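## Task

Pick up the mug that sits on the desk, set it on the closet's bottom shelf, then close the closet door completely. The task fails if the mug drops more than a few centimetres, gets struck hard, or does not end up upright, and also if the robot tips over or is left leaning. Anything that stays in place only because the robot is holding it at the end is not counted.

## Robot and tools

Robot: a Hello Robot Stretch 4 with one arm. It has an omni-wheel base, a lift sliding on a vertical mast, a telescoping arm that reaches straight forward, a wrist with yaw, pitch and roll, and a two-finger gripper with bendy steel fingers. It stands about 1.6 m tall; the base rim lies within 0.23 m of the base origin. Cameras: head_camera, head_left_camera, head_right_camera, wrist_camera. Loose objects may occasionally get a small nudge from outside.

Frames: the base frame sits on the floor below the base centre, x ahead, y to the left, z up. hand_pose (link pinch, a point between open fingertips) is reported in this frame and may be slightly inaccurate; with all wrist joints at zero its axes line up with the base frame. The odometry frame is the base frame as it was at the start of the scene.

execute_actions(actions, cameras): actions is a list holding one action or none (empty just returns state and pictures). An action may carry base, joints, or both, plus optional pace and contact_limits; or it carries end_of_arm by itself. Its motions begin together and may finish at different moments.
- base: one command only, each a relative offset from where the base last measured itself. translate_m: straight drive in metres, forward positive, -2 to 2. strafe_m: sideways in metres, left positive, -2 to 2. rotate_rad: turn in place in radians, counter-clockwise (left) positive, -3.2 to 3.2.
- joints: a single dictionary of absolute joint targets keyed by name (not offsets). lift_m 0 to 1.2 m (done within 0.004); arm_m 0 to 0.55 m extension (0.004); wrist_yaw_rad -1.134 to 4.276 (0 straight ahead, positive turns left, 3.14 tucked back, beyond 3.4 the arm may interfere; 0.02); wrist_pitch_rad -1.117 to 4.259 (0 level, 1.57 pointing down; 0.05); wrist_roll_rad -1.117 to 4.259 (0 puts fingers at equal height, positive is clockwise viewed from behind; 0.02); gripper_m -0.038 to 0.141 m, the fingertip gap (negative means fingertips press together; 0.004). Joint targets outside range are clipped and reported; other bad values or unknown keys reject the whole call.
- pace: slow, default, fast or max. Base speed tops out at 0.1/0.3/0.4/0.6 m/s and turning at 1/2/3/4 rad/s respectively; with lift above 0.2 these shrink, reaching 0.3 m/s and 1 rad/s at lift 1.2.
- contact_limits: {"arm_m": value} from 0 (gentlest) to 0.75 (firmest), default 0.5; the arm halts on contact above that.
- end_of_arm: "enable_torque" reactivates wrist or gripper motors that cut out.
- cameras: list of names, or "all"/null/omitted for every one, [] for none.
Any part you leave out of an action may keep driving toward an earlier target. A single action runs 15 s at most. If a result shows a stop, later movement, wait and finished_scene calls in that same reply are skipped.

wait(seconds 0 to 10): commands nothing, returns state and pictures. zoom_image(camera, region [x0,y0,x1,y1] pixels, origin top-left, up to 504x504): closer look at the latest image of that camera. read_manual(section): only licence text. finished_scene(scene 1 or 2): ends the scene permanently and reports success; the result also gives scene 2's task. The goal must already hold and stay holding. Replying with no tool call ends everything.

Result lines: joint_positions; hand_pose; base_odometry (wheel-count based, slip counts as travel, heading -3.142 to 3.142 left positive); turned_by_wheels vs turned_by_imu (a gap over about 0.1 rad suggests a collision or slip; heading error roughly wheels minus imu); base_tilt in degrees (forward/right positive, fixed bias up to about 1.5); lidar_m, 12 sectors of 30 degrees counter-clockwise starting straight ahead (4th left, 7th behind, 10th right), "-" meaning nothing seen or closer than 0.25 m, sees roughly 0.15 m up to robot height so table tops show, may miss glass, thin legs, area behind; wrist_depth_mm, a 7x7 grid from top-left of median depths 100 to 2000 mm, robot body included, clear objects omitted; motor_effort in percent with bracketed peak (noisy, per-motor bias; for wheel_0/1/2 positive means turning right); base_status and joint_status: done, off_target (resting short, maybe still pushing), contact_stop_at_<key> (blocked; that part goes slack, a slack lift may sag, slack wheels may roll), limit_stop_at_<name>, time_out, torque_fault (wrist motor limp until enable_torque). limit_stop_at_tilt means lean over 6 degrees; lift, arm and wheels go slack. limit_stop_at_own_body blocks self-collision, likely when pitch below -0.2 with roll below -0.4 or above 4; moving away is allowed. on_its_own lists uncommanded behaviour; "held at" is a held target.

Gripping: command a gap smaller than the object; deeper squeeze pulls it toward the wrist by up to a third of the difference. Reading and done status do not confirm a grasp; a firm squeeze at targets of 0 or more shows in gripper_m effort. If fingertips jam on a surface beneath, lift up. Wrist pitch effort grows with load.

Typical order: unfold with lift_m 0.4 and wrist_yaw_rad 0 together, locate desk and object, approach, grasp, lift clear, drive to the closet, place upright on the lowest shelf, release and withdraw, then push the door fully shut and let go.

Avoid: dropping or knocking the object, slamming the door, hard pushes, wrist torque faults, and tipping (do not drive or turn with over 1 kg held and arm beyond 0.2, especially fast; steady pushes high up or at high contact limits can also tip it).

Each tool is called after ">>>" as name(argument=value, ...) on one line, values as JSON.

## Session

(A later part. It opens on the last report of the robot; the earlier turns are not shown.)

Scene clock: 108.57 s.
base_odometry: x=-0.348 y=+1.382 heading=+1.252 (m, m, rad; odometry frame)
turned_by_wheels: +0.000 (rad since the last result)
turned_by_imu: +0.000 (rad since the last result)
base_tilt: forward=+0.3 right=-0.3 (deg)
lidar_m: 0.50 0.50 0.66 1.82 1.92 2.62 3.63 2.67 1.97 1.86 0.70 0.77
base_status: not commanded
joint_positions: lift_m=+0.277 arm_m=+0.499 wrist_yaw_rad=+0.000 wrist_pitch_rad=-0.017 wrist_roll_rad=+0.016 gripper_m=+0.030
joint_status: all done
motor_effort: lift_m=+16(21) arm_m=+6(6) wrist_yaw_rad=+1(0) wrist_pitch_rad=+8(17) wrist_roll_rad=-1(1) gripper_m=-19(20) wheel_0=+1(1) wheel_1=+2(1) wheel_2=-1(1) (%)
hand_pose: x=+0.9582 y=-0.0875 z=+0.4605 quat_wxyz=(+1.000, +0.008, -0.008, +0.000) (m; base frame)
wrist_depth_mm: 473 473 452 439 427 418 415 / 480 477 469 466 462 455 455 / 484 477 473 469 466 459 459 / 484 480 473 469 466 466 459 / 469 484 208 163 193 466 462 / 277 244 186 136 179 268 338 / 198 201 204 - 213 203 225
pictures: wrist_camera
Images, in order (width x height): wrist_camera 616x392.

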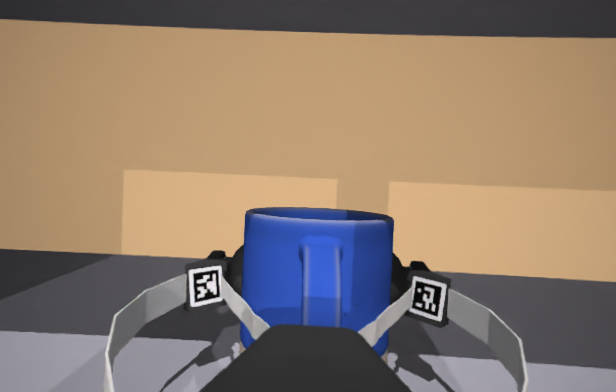

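Landed. Release and retract.

>>> execute_actions(actions=[{"joints":{"lift_m":0.283,"gripper_m":0.12},"pace":"slow"}], cameras=[])

>>> execute_actions(actions=[{"joints":{"arm_m":0.05}}], cameras=["wrist_camera"])

>>> execute_actions(actions=[{"base":{"translate_m":-0.12},"joints":{"lift_m":0.9,"gripper_m":0.0}}], cameras=["wrist_camera","head_camera"])

Scene clock: 112.33 s.
base_odometry: x=-0.348 y=+1.382 heading=+1.252 (m, m, rad; odometry frame)
turned_by_wheels: +0.000 (rad since the last result)
turned_by_imu: +0.001 (rad since the last result)
base_tilt: forward=+0.3 right=-0.3 (deg)
lidar_m: 0.53 0.49 0.68 1.82 1.91 2.66 3.63 2.68 1.95 1.88 0.69 0.74
base_status: not commanded
joint_positions: lift_m=+0.283 arm_m=+0.499 wrist_yaw_rad=+0.000 wrist_pitch_rad=-0.011 wrist_roll_rad=+0.016 gripper_m=+0.120
joint_status: all done
motor_effort: lift_m=+22(19) arm_m=+6(6) wrist_yaw_rad=+0(0) wrist_pitch_rad=-8(10) wrist_roll_rad=-1(1) gripper_m=+0(20) wheel_0=+1(1) wheel_1=+2(2) wheel_2=-1(1) (%)
hand_pose: x=+0.9583 y=-0.0875 z=+0.4642 quat_wxyz=(+1.000, +0.008, -0.006, +0.000) (m; base frame)
wrist_depth_mm: 477 473 469 439 430 421 415 / 477 473 473 466 459 459 455 / 480 480 473 466 462 459 455 / 488 480 473 469 466 466 459 / 466 480 394 178 221 466 462 / 281 267 250 150 196 274 336 / 201 193 219 - 219 211 228
pictures: none
No camera images: the call's "cameras" was empty. Leave "cameras" out to get every camera's image.

Scene clock: 114.73 s.
base_odometry: x=-0.348 y=+1.382 heading=+1.252 (m, m, rad; odometry frame)
turned_by_wheels: +0.000 (rad since the last result)
turned_by_imu: +0.001 (rad since the last result)
base_tilt: forward=+0.2 right=-0.4 (deg)
lidar_m: 0.54 0.49 0.67 1.81 1.92 2.65 3.60 2.68 1.95 1.88 0.71 0.79
base_status: not commanded
joint_positions: lift_m=+0.283 arm_m=+0.051 wrist_yaw_rad=+0.000 wrist_pitch_rad=-0.012 wrist_roll_rad=+0.016 gripper_m=+0.120
joint_status: all done
motor_effort: lift_m=+22(22) arm_m=-6(8) wrist_yaw_rad=+0(0) wrist_pitch_rad=-8(9) wrist_roll_rad=-1(1) gripper_m=+0(2) wheel_0=+1(1) wheel_1=+1(2) wheel_2=-1(1) (%)
hand_pose: x=+0.5104 y=-0.0874 z=+0.4644 quat_wxyz=(+1.000, +0.008, -0.006, +0.000) (m; base frame)
wrist_depth_mm: 574 559 904 904 878 891 809 / 798 759 715 683 661 640 627 / 946 931 931 917 917 891 831 / 946 946 931 931 917 917 820 / 640 676 525 634 668 609 668 / 976 946 946 931 931 904 809 / 946 931 946 - 917 904 809
pictures: wrist_camera
Images, in order (width x height): wrist_camera 616x392.

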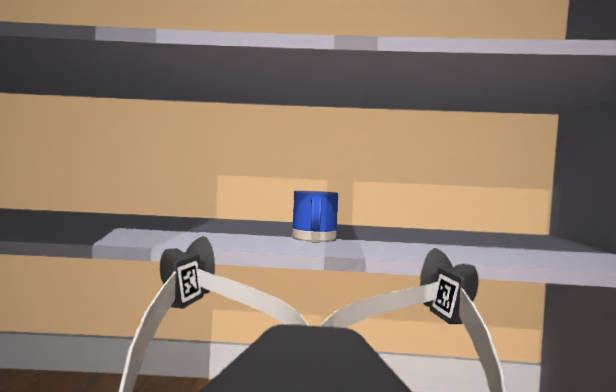

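Scene clock: 118.07 s.
base_odometry: x=-0.386 y=+1.268 heading=+1.251 (m, m, rad; odometry frame)
turned_by_wheels: +0.000 (rad since the last result)
turned_by_imu: +0.001 (rad since the last result)
base_tilt: forward=+0.3 right=-0.2 (deg)
lidar_m: 0.61 0.60 0.87 1.81 1.92 2.64 3.49 2.69 1.98 1.85 0.81 0.79
base_status: done
joint_positions: lift_m=+0.900 arm_m=+0.051 wrist_yaw_rad=+0.000 wrist_pitch_rad=-0.012 wrist_roll_rad=+0.016 gripper_m=+0.000
joint_status: all done
motor_effort: lift_m=+22(21) arm_m=-6(6) wrist_yaw_rad=-1(0) wrist_pitch_rad=-7(7) wrist_roll_rad=-1(1) gripper_m=-6(9) wheel_0=-1(6) wheel_1=-2(6) wheel_2=+1(11) (%)
hand_pose: x=+0.5104 y=-0.0874 z=+1.0814 quat_wxyz=(+1.000, +0.008, -0.006, +0.000) (m; base frame)
wrist_depth_mm: 324 1042 1025 1025 1008 991 854 / 324 715 788 741 715 699 750 / 327 1042 1060 1042 1008 1025 820 / 327 1060 1042 1042 1042 1008 809 / 342 1060 798 634 768 798 732 / 334 1060 183 190 186 1042 798 / 336 768 820 - 866 831 798
pictures: head_camera, wrist_camera
Images, in order (width x height): head_camera 420x560, wrist_camera 616x392.

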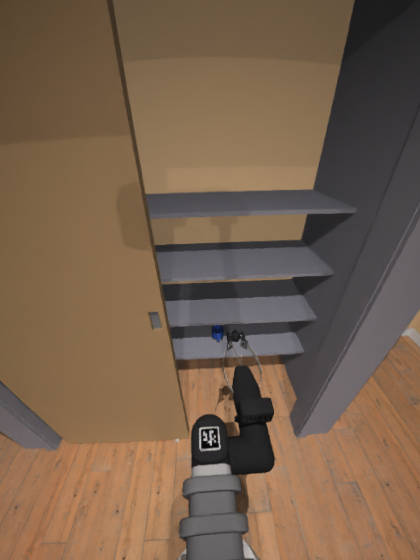

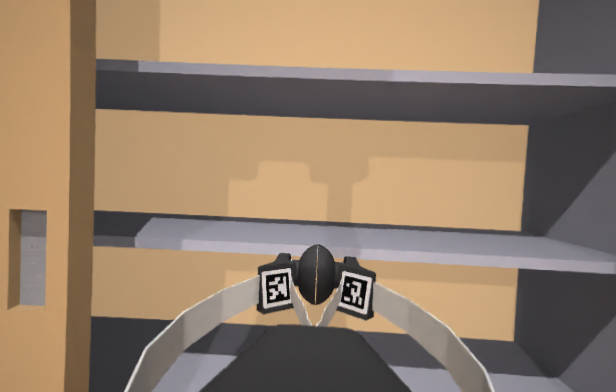

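>>> execute_actions(actions=[{"base":{"strafe_m":0.265},"joints":{"lift_m":0.88}}], cameras=["wrist_camera"])

Scene clock: 120.33 s.
base_odometry: x=-0.637 y=+1.351 heading=+1.251 (m, m, rad; odometry frame)
turned_by_wheels: +0.000 (rad since the last result)
turned_by_imu: +0.001 (rad since the last result)
base_tilt: forward=+0.2 right=-0.4 (deg)
lidar_m: 0.60 0.63 0.88 1.56 1.61 2.24 3.47 2.82 2.23 2.14 0.96 0.95
base_status: done
joint_positions: lift_m=+0.880 arm_m=+0.051 wrist_yaw_rad=+0.000 wrist_pitch_rad=-0.012 wrist_roll_rad=+0.016 gripper_m=+0.000
joint_status: all done
motor_effort: lift_m=+17(21) arm_m=-6(6) wrist_yaw_rad=+0(1) wrist_pitch_rad=-7(8) wrist_roll_rad=-1(1) gripper_m=-6(6) wheel_0=-2(9) wheel_1=+1(10) wheel_2=+0(1) (%)
hand_pose: x=+0.5104 y=-0.0874 z=+1.0618 quat_wxyz=(+1.000, +0.008, -0.006, +0.000) (m; base frame)
wrist_depth_mm: 325 324 319 317 1008 991 991 / 329 324 322 319 634 683 741 / 330 327 324 320 1025 1025 1008 / 332 330 325 324 1025 1025 1025 / 334 330 327 324 778 842 931 / 338 334 183 190 186 1042 1042 / 338 334 330 - 831 778 878
pictures: wrist_camera
Images, in order (width x height): wrist_camera 616x392.

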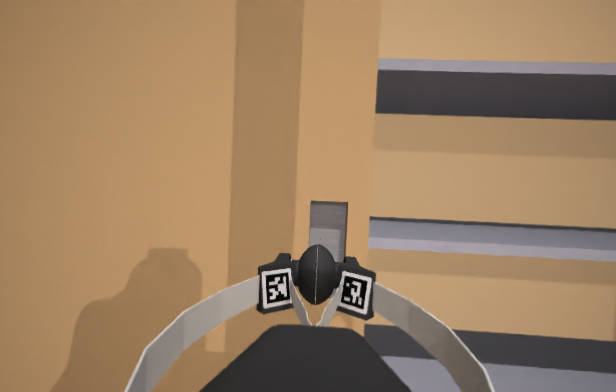

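>>> execute_actions(actions=[{"joints":{"arm_m":0.17},"contact_limits":{"arm_m":0.15},"pace":"slow"}], cameras=["wrist_camera"])

Scene clock: 122.43 s.
base_odometry: x=-0.637 y=+1.351 heading=+1.251 (m, m, rad; odometry frame)
turned_by_wheels: +0.000 (rad since the last result)
turned_by_imu: +0.001 (rad since the last result)
base_tilt: forward=+0.0 right=-0.3 (deg)
lidar_m: 0.58 0.63 0.88 1.54 1.65 2.27 3.49 2.78 2.20 2.14 0.97 0.97
base_status: not commanded
joint_positions: lift_m=+0.880 arm_m=+0.147 wrist_yaw_rad=-0.005 wrist_pitch_rad=-0.012 wrist_roll_rad=+0.016 gripper_m=+0.000
joint_status: arm_m contact_stop (moved +0.096 of +0.119)
on_its_own: arm_m is slack since a contact_stop (your +0.170 is given up); wrist_yaw_rad is at rest, and its effort (+15) is outside its rest range (-13 to +13)
motor_effort: lift_m=+17(17) arm_m=+0(16) wrist_yaw_rad=+15(22) wrist_pitch_rad=-6(7) wrist_roll_rad=-1(1) gripper_m=-4(6) wheel_0=+1(2) wheel_1=+3(3) wheel_2=-7(8) (%)
contact_limits: arm_m 0.15
hand_pose: x=+0.6055 y=-0.0890 z=+1.0619 quat_wxyz=(+1.000, +0.008, -0.006, -0.003) (m; base frame)
wrist_depth_mm: 230 229 226 225 224 917 917 / 232 229 228 226 569 691 676 / 233 231 229 228 931 931 917 / 235 234 231 229 946 931 917 / 236 236 233 231 544 647 707 / 239 236 182 191 186 946 946 / 240 238 236 - 798 778 854
pictures: wrist_camera
Images, in order (width x height): wrist_camera 616x392.

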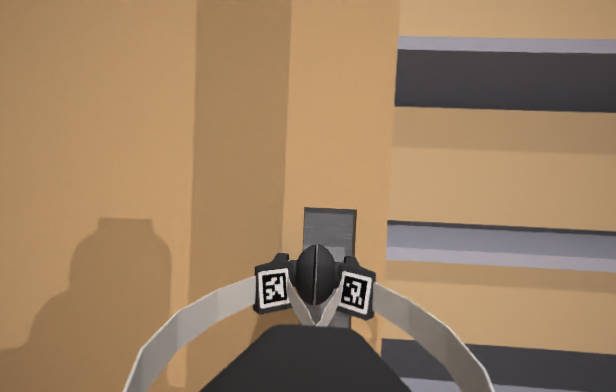

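>>> execute_actions(actions=[{"base":{"strafe_m":-0.3},"joints":{"arm_m":0.148},"pace":"slow"}], cameras=["wrist_camera","head_camera"])

Scene clock: 126.60 s.
base_odometry: x=-0.353 y=+1.257 heading=+1.252 (m, m, rad; odometry frame)
turned_by_wheels: +0.001 (rad since the last result)
turned_by_imu: +0.021 (rad since the last result)
base_tilt: forward=+0.2 right=-0.3 (deg)
lidar_m: 0.57 0.63 0.88 1.85 1.93 2.73 3.49 2.57 1.94 1.85 0.78 0.76
base_status: done
joint_positions: lift_m=+0.880 arm_m=+0.147 wrist_yaw_rad=+0.002 wrist_pitch_rad=-0.013 wrist_roll_rad=+0.016 gripper_m=+0.000
joint_status: all done
motor_effort: lift_m=+18(17) arm_m=+7(5) wrist_yaw_rad=-7(43) wrist_pitch_rad=-4(6) wrist_roll_rad=-1(1) gripper_m=-4(10) wheel_0=+13(22) wheel_1=+4(5) wheel_2=-7(5) (%)
hand_pose: x=+0.6062 y=-0.0868 z=+1.0621 quat_wxyz=(+1.000, +0.008, -0.006, +0.001) (m; base frame)
wrist_depth_mm: 234 229 226 222 530 891 788 / 235 231 228 224 640 691 676 / 237 233 229 225 917 917 842 / 238 234 230 227 931 917 820 / 239 236 231 226 723 647 707 / 241 237 189 181 228 931 809 / 243 238 236 - 778 778 768
pictures: head_camera, wrist_camera
Images, in order (width x height): head_camera 420x560, wrist_camera 616x392.

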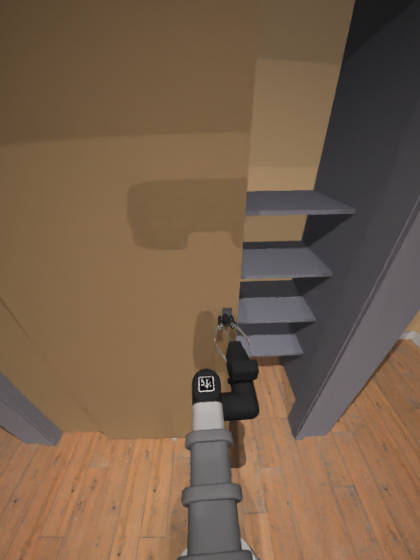

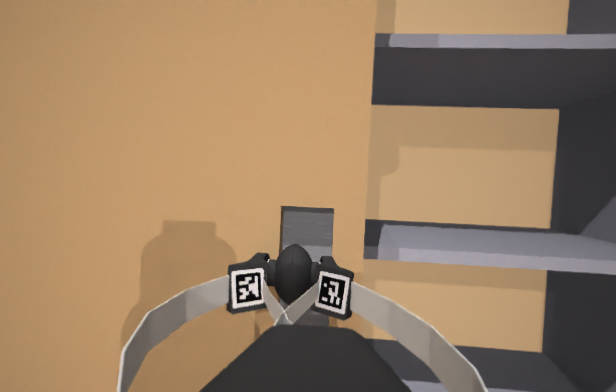

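>>> execute_actions(actions=[{"base":{"strafe_m":-0.25},"pace":"slow"}], cameras=["wrist_camera","head_camera"])

Scene clock: 130.30 s.
base_odometry: x=-0.116 y=+1.178 heading=+1.253 (m, m, rad; odometry frame)
turned_by_wheels: +0.001 (rad since the last result)
turned_by_imu: +0.096 (rad since the last result)
base_tilt: forward=+0.2 right=-0.4 (deg)
lidar_m: 0.58 0.65 1.07 2.07 2.25 3.42 3.21 2.11 1.62 1.61 0.73 0.63
base_status: done
joint_positions: lift_m=+0.880 arm_m=+0.147 wrist_yaw_rad=+0.009 wrist_pitch_rad=-0.012 wrist_roll_rad=+0.016 gripper_m=+0.000
joint_status: not commanded
on_its_own: wrist_yaw_rad is at rest, and its effort (-27) is outside its rest range (-13 to +13)
motor_effort: lift_m=+17(17) arm_m=+7(7) wrist_yaw_rad=-27(55) wrist_pitch_rad=-6(6) wrist_roll_rad=-1(1) gripper_m=-4(7) wheel_0=+17(23) wheel_1=+4(7) wheel_2=-6(9) (%)
hand_pose: x=+0.6069 y=-0.0847 z=+1.0619 quat_wxyz=(+1.000, +0.008, -0.006, +0.005) (m; base frame)
wrist_depth_mm: 250 240 229 220 530 530 512 / 253 241 231 221 634 699 615 / 255 243 233 223 891 878 691 / 256 245 236 224 917 878 676 / 257 246 236 222 603 647 574 / 259 248 190 184 223 891 661 / 262 247 241 - 778 798 627
pictures: head_camera, wrist_camera
Images, in order (width x height): head_camera 420x560, wrist_camera 616x392.

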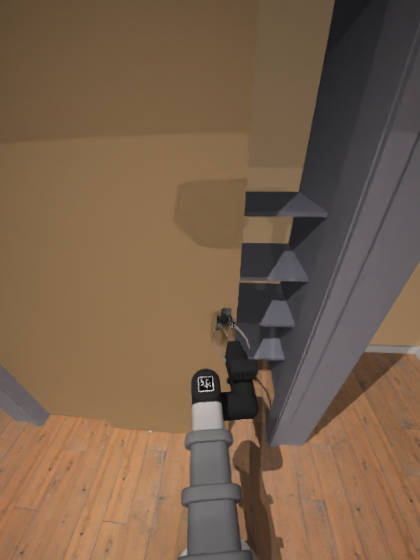

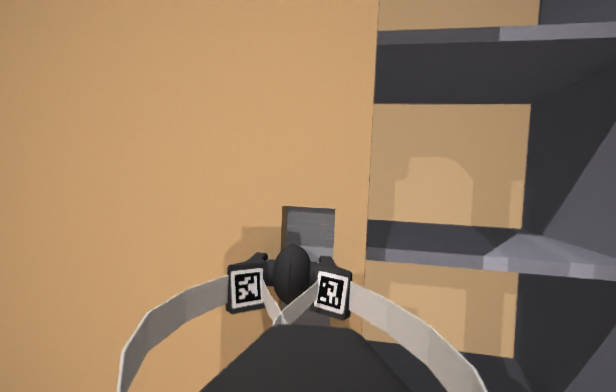

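>>> execute_actions(actions=[{"base":{"strafe_m":-0.17},"pace":"slow"}], cameras=["wrist_camera","head_camera"])

Scene clock: 133.17 s.
base_odometry: x=+0.045 y=+1.125 heading=+1.254 (m, m, rad; odometry frame)
turned_by_wheels: +0.000 (rad since the last result)
turned_by_imu: +0.111 (rad since the last result)
base_tilt: forward=+0.0 right=-0.5 (deg)
lidar_m: 0.58 0.65 1.29 2.21 2.54 2.63 3.28 1.80 1.48 1.48 1.56 0.59
base_status: done
joint_positions: lift_m=+0.880 arm_m=+0.147 wrist_yaw_rad=+0.001 wrist_pitch_rad=-0.012 wrist_roll_rad=+0.016 gripper_m=+0.000
joint_status: not commanded
motor_effort: lift_m=+17(17) arm_m=+7(7) wrist_yaw_rad=-3(56) wrist_pitch_rad=-5(6) wrist_roll_rad=-1(1) gripper_m=-6(9) wheel_0=+12(24) wheel_1=+2(7) wheel_2=-9(9) (%)
hand_pose: x=+0.6062 y=-0.0871 z=+1.0619 quat_wxyz=(+1.000, +0.008, -0.006, +0.001) (m; base frame)
wrist_depth_mm: 274 255 236 221 500 525 480 / 276 256 237 223 580 699 615 / 278 257 239 224 891 854 627 / 279 258 240 227 904 866 615 / 282 262 242 220 517 634 525 / 283 263 187 187 216 866 591 / 286 258 248 - 768 788 585
pictures: head_camera, wrist_camera
Images, in order (width x height): head_camera 420x560, wrist_camera 616x392.

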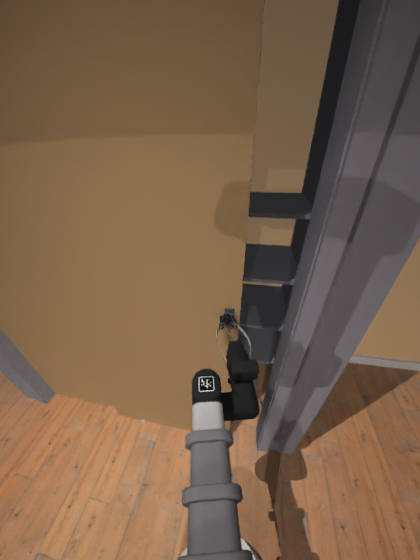

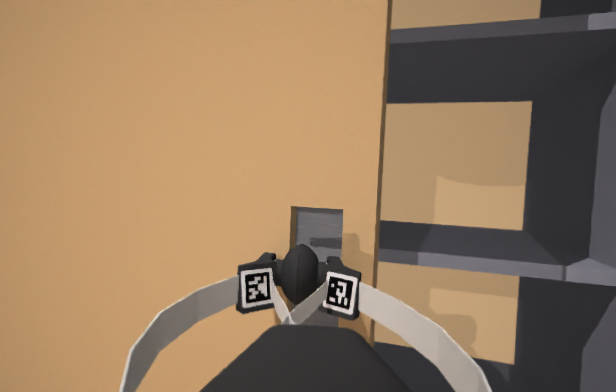

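>>> execute_actions(actions=[{"base":{"rotate_rad":-0.2},"joints":{"arm_m":0.137},"pace":"slow"}], cameras=["wrist_camera","head_camera"])

Scene clock: 134.67 s.
base_odometry: x=+0.045 y=+1.125 heading=+1.053 (m, m, rad; odometry frame)
turned_by_wheels: -0.201 (rad since the last result)
turned_by_imu: -0.201 (rad since the last result)
base_tilt: forward=+0.2 right=-0.4 (deg)
lidar_m: 0.59 0.62 0.94 2.21 2.34 3.29 3.46 2.12 1.53 1.48 1.63 0.58
base_status: done
joint_positions: lift_m=+0.880 arm_m=+0.138 wrist_yaw_rad=-0.004 wrist_pitch_rad=-0.012 wrist_roll_rad=+0.016 gripper_m=+0.000
joint_status: all done
motor_effort: lift_m=+17(17) arm_m=-3(8) wrist_yaw_rad=+12(91) wrist_pitch_rad=-8(10) wrist_roll_rad=-1(1) gripper_m=-6(10) wheel_0=+0(24) wheel_1=+0(12) wheel_2=-8(21) (%)
hand_pose: x=+0.5965 y=-0.0886 z=+1.0617 quat_wxyz=(+1.000, +0.008, -0.006, -0.002) (m; base frame)
wrist_depth_mm: 238 235 231 229 226 195 189 / 240 236 233 229 229 193 191 / 241 238 235 230 229 194 192 / 244 240 236 233 231 195 193 / 245 242 238 234 245 196 195 / 247 243 183 195 184 198 196 / 248 245 242 - 238 198 198
pictures: head_camera, wrist_camera
Images, in order (width x height): head_camera 420x560, wrist_camera 616x392.

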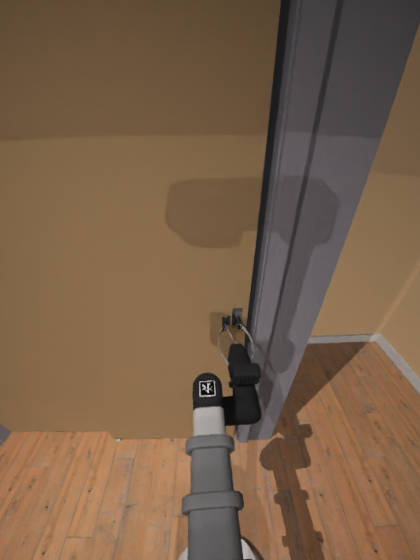

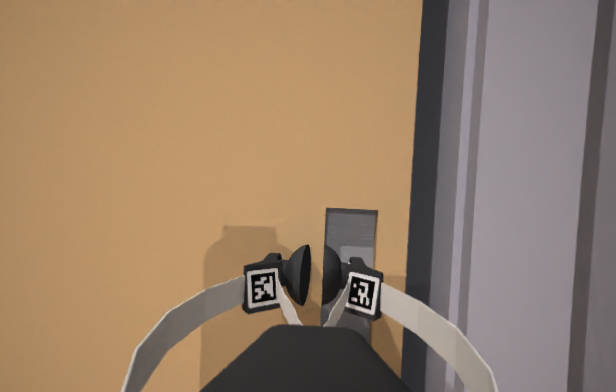

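>>> execute_actions(actions=[{"joints":{"arm_m":0.1},"pace":"slow"}], cameras=[])

>>> execute_actions(actions=[{"base":{"strafe_m":0.14},"joints":{"wrist_yaw_rad":-0.6}}], cameras=["wrist_camera","head_camera"])

Scene clock: 136.30 s.
base_odometry: x=+0.045 y=+1.125 heading=+1.053 (m, m, rad; odometry frame)
turned_by_wheels: +0.000 (rad since the last result)
turned_by_imu: +0.001 (rad since the last result)
base_tilt: forward=+0.3 right=-0.2 (deg)
lidar_m: 0.57 0.60 0.96 2.21 2.35 3.29 3.51 2.09 1.53 1.49 1.61 0.58
base_status: not commanded
joint_positions: lift_m=+0.880 arm_m=+0.101 wrist_yaw_rad=+0.000 wrist_pitch_rad=-0.012 wrist_roll_rad=+0.016 gripper_m=+0.000
joint_status: all done
motor_effort: lift_m=+17(17) arm_m=-6(7) wrist_yaw_rad=-1(11) wrist_pitch_rad=-8(7) wrist_roll_rad=-1(1) gripper_m=-6(8) wheel_0=+0(0) wheel_1=+1(1) wheel_2=-3(8) (%)
hand_pose: x=+0.5604 y=-0.0875 z=+1.0617 quat_wxyz=(+1.000, +0.008, -0.006, +0.000) (m; base frame)
wrist_depth_mm: 274 270 266 263 259 224 235 / 277 273 267 264 262 226 236 / 279 274 271 266 264 228 237 / 281 276 272 268 265 229 240 / 282 278 273 270 266 231 241 / 285 279 183 190 185 232 243 / 285 282 277 - 268 233 245
pictures: none
No camera images: the call's "cameras" was empty. Leave "cameras" out to get every camera's image.

Scene clock: 137.97 s.
base_odometry: x=-0.076 y=+1.194 heading=+1.053 (m, m, rad; odometry frame)
turned_by_wheels: +0.000 (rad since the last result)
turned_by_imu: +0.001 (rad since the last result)
base_tilt: forward=+0.1 right=-0.3 (deg)
lidar_m: 0.59 0.64 0.97 2.06 2.16 3.08 3.49 2.28 1.68 1.64 1.74 0.63
base_status: done
joint_positions: lift_m=+0.880 arm_m=+0.101 wrist_yaw_rad=-0.600 wrist_pitch_rad=-0.012 wrist_roll_rad=+0.016 gripper_m=+0.000
joint_status: all done
motor_effort: lift_m=+17(17) arm_m=-6(6) wrist_yaw_rad=-3(7) wrist_pitch_rad=-7(7) wrist_roll_rad=-1(1) gripper_m=-6(6) wheel_0=-2(9) wheel_1=+1(10) wheel_2=+0(2) (%)
hand_pose: x=+0.4608 y=-0.2350 z=+1.0617 quat_wxyz=(+0.955, +0.006, -0.008, -0.295) (m; base frame)
wrist_depth_mm: 267 294 330 362 413 1576 1430 / 268 297 332 364 415 1618 1430 / 270 300 334 368 424 1618 1430 / 272 300 338 370 430 1661 1430 / 274 304 343 362 433 1661 1397 / 277 307 183 190 186 1661 1397 / 279 301 338 - 455 1618 1430
pictures: head_camera, wrist_camera
Images, in order (width x height): head_camera 420x560, wrist_camera 616x392.

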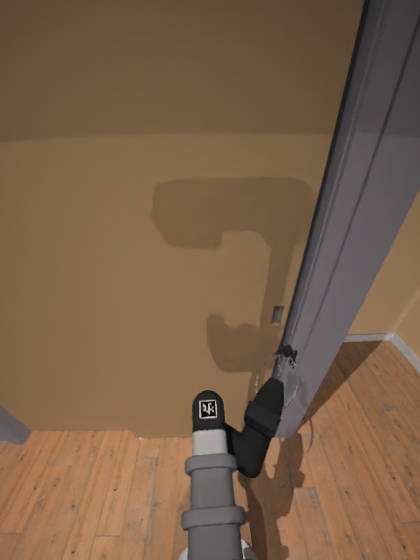

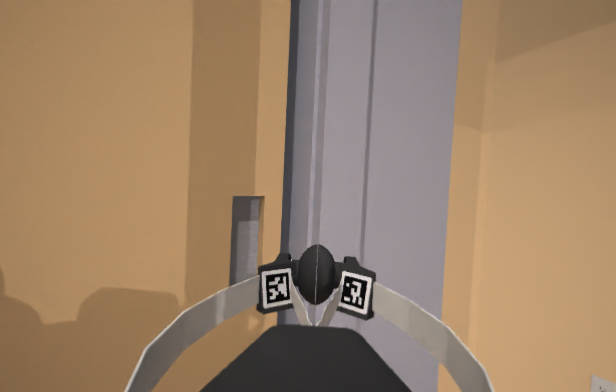

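>>> execute_actions(actions=[{"joints":{"arm_m":0.23},"pace":"slow"}], cameras=["wrist_camera"])

Scene clock: 140.67 s.
base_odometry: x=-0.076 y=+1.194 heading=+1.053 (m, m, rad; odometry frame)
turned_by_wheels: +0.000 (rad since the last result)
turned_by_imu: +0.001 (rad since the last result)
base_tilt: forward=+0.4 right=-0.4 (deg)
lidar_m: 0.58 0.65 0.97 2.07 2.21 3.06 3.48 2.26 1.66 1.63 1.75 0.63
base_status: not commanded
joint_positions: lift_m=+0.880 arm_m=+0.229 wrist_yaw_rad=-0.601 wrist_pitch_rad=-0.012 wrist_roll_rad=+0.016 gripper_m=+0.000
joint_status: all done
motor_effort: lift_m=+17(18) arm_m=+6(6) wrist_yaw_rad=+2(2) wrist_pitch_rad=-7(8) wrist_roll_rad=-1(1) gripper_m=-6(6) wheel_0=-2(2) wheel_1=+1(1) wheel_2=+0(0) (%)
hand_pose: x=+0.5884 y=-0.2352 z=+1.0617 quat_wxyz=(+0.955, +0.006, -0.008, -0.296) (m; base frame)
wrist_depth_mm: 165 181 204 231 258 270 355 / 166 183 206 234 260 273 1308 / 167 185 207 237 260 301 1336 / 168 187 210 239 262 306 1308 / 170 189 211 228 264 310 1336 / 171 189 183 190 186 314 1366 / 173 186 210 - 263 319 1366
pictures: wrist_camera
Images, in order (width x height): wrist_camera 616x392.

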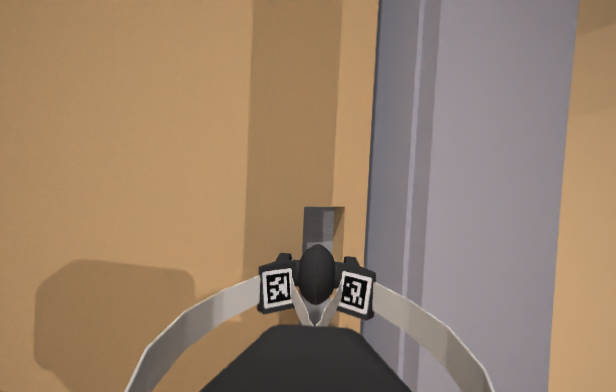

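>>> execute_actions(actions=[{"base":{"strafe_m":-0.02},"joints":{"arm_m":0.258},"contact_limits":{"arm_m":0.2},"pace":"slow"}], cameras=[])

>>> execute_actions(actions=[{"base":{"strafe_m":-0.035},"pace":"slow"}], cameras=["wrist_camera","head_camera"])

Scene clock: 141.97 s.
base_odometry: x=-0.059 y=+1.184 heading=+1.053 (m, m, rad; odometry frame)
turned_by_wheels: +0.000 (rad since the last result)
turned_by_imu: +0.000 (rad since the last result)
base_tilt: forward=+0.1 right=-0.4 (deg)
lidar_m: 0.60 0.63 0.95 2.09 2.21 3.11 3.47 2.24 1.68 1.61 1.73 0.63
base_status: done
joint_positions: lift_m=+0.880 arm_m=+0.249 wrist_yaw_rad=-0.617 wrist_pitch_rad=-0.012 wrist_roll_rad=+0.016 gripper_m=+0.000
joint_status: arm_m contact_stop (moved +0.020 of +0.029)
on_its_own: arm_m is slack since a contact_stop (your +0.258 is given up); wrist_yaw_rad is at rest, and its effort (+49) is outside its rest range (-13 to +13)
motor_effort: lift_m=+17(17) arm_m=+0(13) wrist_yaw_rad=+49(63) wrist_pitch_rad=-5(8) wrist_roll_rad=-1(1) gripper_m=-3(8) wheel_0=+6(12) wheel_1=-1(6) wheel_2=-7(6) (%)
contact_limits: arm_m 0.2
hand_pose: x=+0.6044 y=-0.2383 z=+1.0620 quat_wxyz=(+0.953, +0.006, -0.008, -0.304) (m; base frame)
wrist_depth_mm: 151 167 187 214 233 249 338 / 151 168 189 216 236 277 1308 / 153 169 191 219 239 279 1308 / 154 171 193 223 239 285 1308 / 155 173 195 214 236 289 1336 / 156 174 177 187 186 294 1336 / 158 170 192 - 240 258 1336
pictures: none
No camera images: the call's "cameras" was empty. Leave "cameras" out to get every camera's image.

not run: a stop came earlier in this reply.

>>> execute_actions(actions=[{"base":{"strafe_m":-0.035},"joints":{"arm_m":0.245,"wrist_yaw_rad":-0.6},"pace":"slow"}], cameras=["wrist_camera","head_camera"])

Scene clock: 143.37 s.
base_odometry: x=-0.029 y=+1.167 heading=+1.055 (m, m, rad; odometry frame)
turned_by_wheels: +0.002 (rad since the last result)
turned_by_imu: +0.002 (rad since the last result)
base_tilt: forward=+0.0 right=-0.4 (deg)
lidar_m: 0.59 0.65 0.99 2.11 2.23 3.15 3.50 2.21 1.64 1.56 1.70 0.59
base_status: done
joint_positions: lift_m=+0.880 arm_m=+0.244 wrist_yaw_rad=-0.616 wrist_pitch_rad=-0.013 wrist_roll_rad=+0.016 gripper_m=+0.000
joint_status: all done
on_its_own: wrist_yaw_rad is at rest, and its effort (+45) is outside its rest range (-13 to +13)
motor_effort: lift_m=+17(17) arm_m=+3(3) wrist_yaw_rad=+45(49) wrist_pitch_rad=-4(4) wrist_roll_rad=-1(1) gripper_m=+0(3) wheel_0=+22(22) wheel_1=+4(8) wheel_2=-6(7) (%)
hand_pose: x=+0.6003 y=-0.2380 z=+1.0621 quat_wxyz=(+0.953, +0.005, -0.008, -0.303) (m; base frame)
wrist_depth_mm: 153 170 190 216 220 272 1308 / 154 171 191 219 221 276 1336 / 155 172 193 221 223 282 1336 / 156 174 195 228 225 285 1336 / 158 176 197 227 226 290 1336 / 159 175 183 190 184 294 1336 / 161 173 195 - 233 283 1336
pictures: head_camera, wrist_camera
Images, in order (width x height): head_camera 420x560, wrist_camera 616x392.

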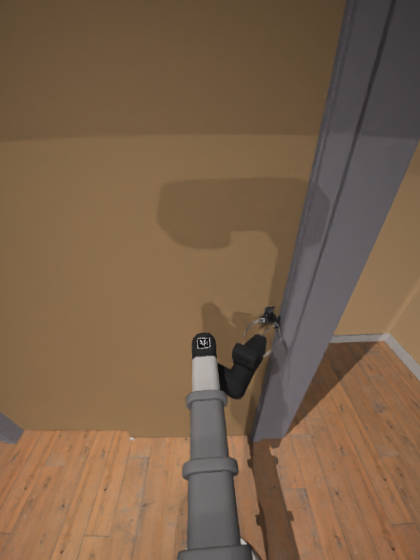

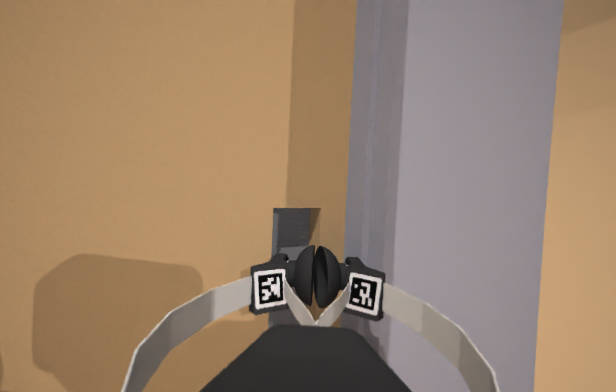

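Gap appears closed. Back off and check.

>>> execute_actions(actions=[{"base":{"strafe_m":0.03},"joints":{"arm_m":0.1},"pace":"slow"}], cameras=["wrist_camera","head_camera"])

Scene clock: 146.17 s.
base_odometry: x=-0.055 y=+1.181 heading=+1.055 (m, m, rad; odometry frame)
turned_by_wheels: +0.000 (rad since the last result)
turned_by_imu: +0.001 (rad since the last result)
base_tilt: forward=+0.3 right=-0.3 (deg)
lidar_m: 0.58 0.64 0.98 2.09 2.23 3.13 3.46 2.22 1.64 1.60 1.73 0.61
base_status: done
joint_positions: lift_m=+0.880 arm_m=+0.101 wrist_yaw_rad=-0.600 wrist_pitch_rad=-0.012 wrist_roll_rad=+0.016 gripper_m=+0.000
joint_status: all done
motor_effort: lift_m=+17(17) arm_m=-6(4) wrist_yaw_rad=+0(46) wrist_pitch_rad=-6(5) wrist_roll_rad=-1(1) gripper_m=-4(4) wheel_0=-2(20) wheel_1=+2(9) wheel_2=-2(5) (%)
hand_pose: x=+0.4607 y=-0.2351 z=+1.0619 quat_wxyz=(+0.955, +0.006, -0.008, -0.296) (m; base frame)
wrist_depth_mm: 267 294 330 353 413 1618 1397 / 270 296 332 357 415 1618 1397 / 270 300 336 359 421 1618 1397 / 273 301 340 364 430 1618 1397 / 276 303 342 351 433 1618 1397 / 277 306 183 190 185 1661 1397 / 279 300 338 - 452 1537 1397
pictures: head_camera, wrist_camera
Images, in order (width x height): head_camera 420x560, wrist_camera 616x392.

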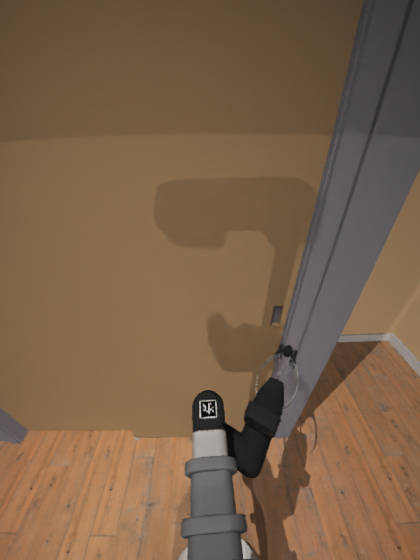

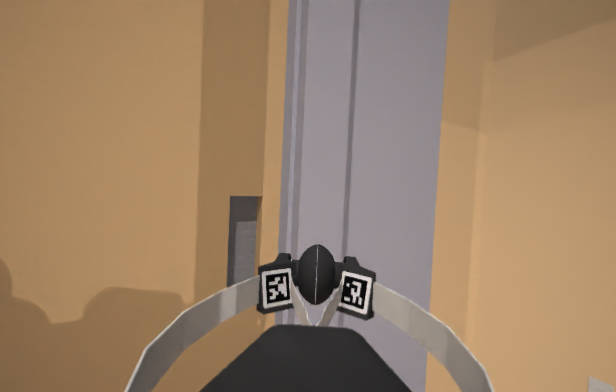

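>>> execute_actions(actions=[{"joints":{"wrist_yaw_rad":-0.15,"arm_m":0.03}}], cameras=["wrist_camera"])

Scene clock: 147.37 s.
base_odometry: x=-0.055 y=+1.181 heading=+1.055 (m, m, rad; odometry frame)
turned_by_wheels: +0.000 (rad since the last result)
turned_by_imu: +0.000 (rad since the last result)
base_tilt: forward=+0.3 right=-0.4 (deg)
lidar_m: 0.57 0.63 0.98 2.09 2.19 3.12 3.49 2.18 1.67 1.61 1.71 0.61
base_status: not commanded
joint_positions: lift_m=+0.880 arm_m=+0.031 wrist_yaw_rad=-0.150 wrist_pitch_rad=-0.012 wrist_roll_rad=+0.016 gripper_m=+0.000
joint_status: all done
motor_effort: lift_m=+17(17) arm_m=-6(8) wrist_yaw_rad=+1(5) wrist_pitch_rad=-6(6) wrist_roll_rad=-1(1) gripper_m=-4(5) wheel_0=-2(2) wheel_1=+3(3) wheel_2=-2(2) (%)
hand_pose: x=+0.4741 y=-0.1297 z=+1.0619 quat_wxyz=(+0.997, +0.007, -0.007, -0.075) (m; base frame)
wrist_depth_mm: 329 336 342 349 355 336 353 / 332 336 343 351 357 338 355 / 334 340 347 353 359 340 357 / 336 342 349 357 364 342 362 / 338 345 351 355 366 343 366 / 342 345 183 190 186 347 366 / 343 349 355 - 373 345 370
pictures: wrist_camera
Images, in order (width x height): wrist_camera 616x392.

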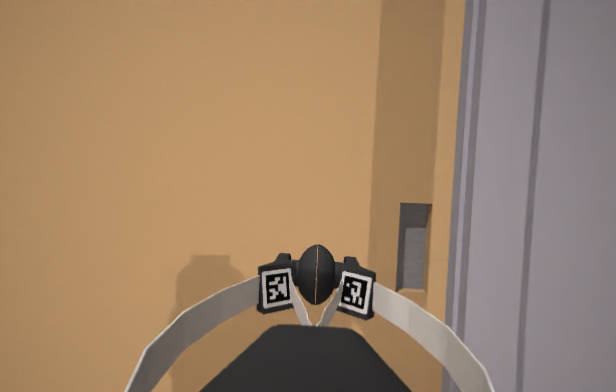

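Closed.

>>> finished_scene(scene=1)

The scene is finished: the task was done.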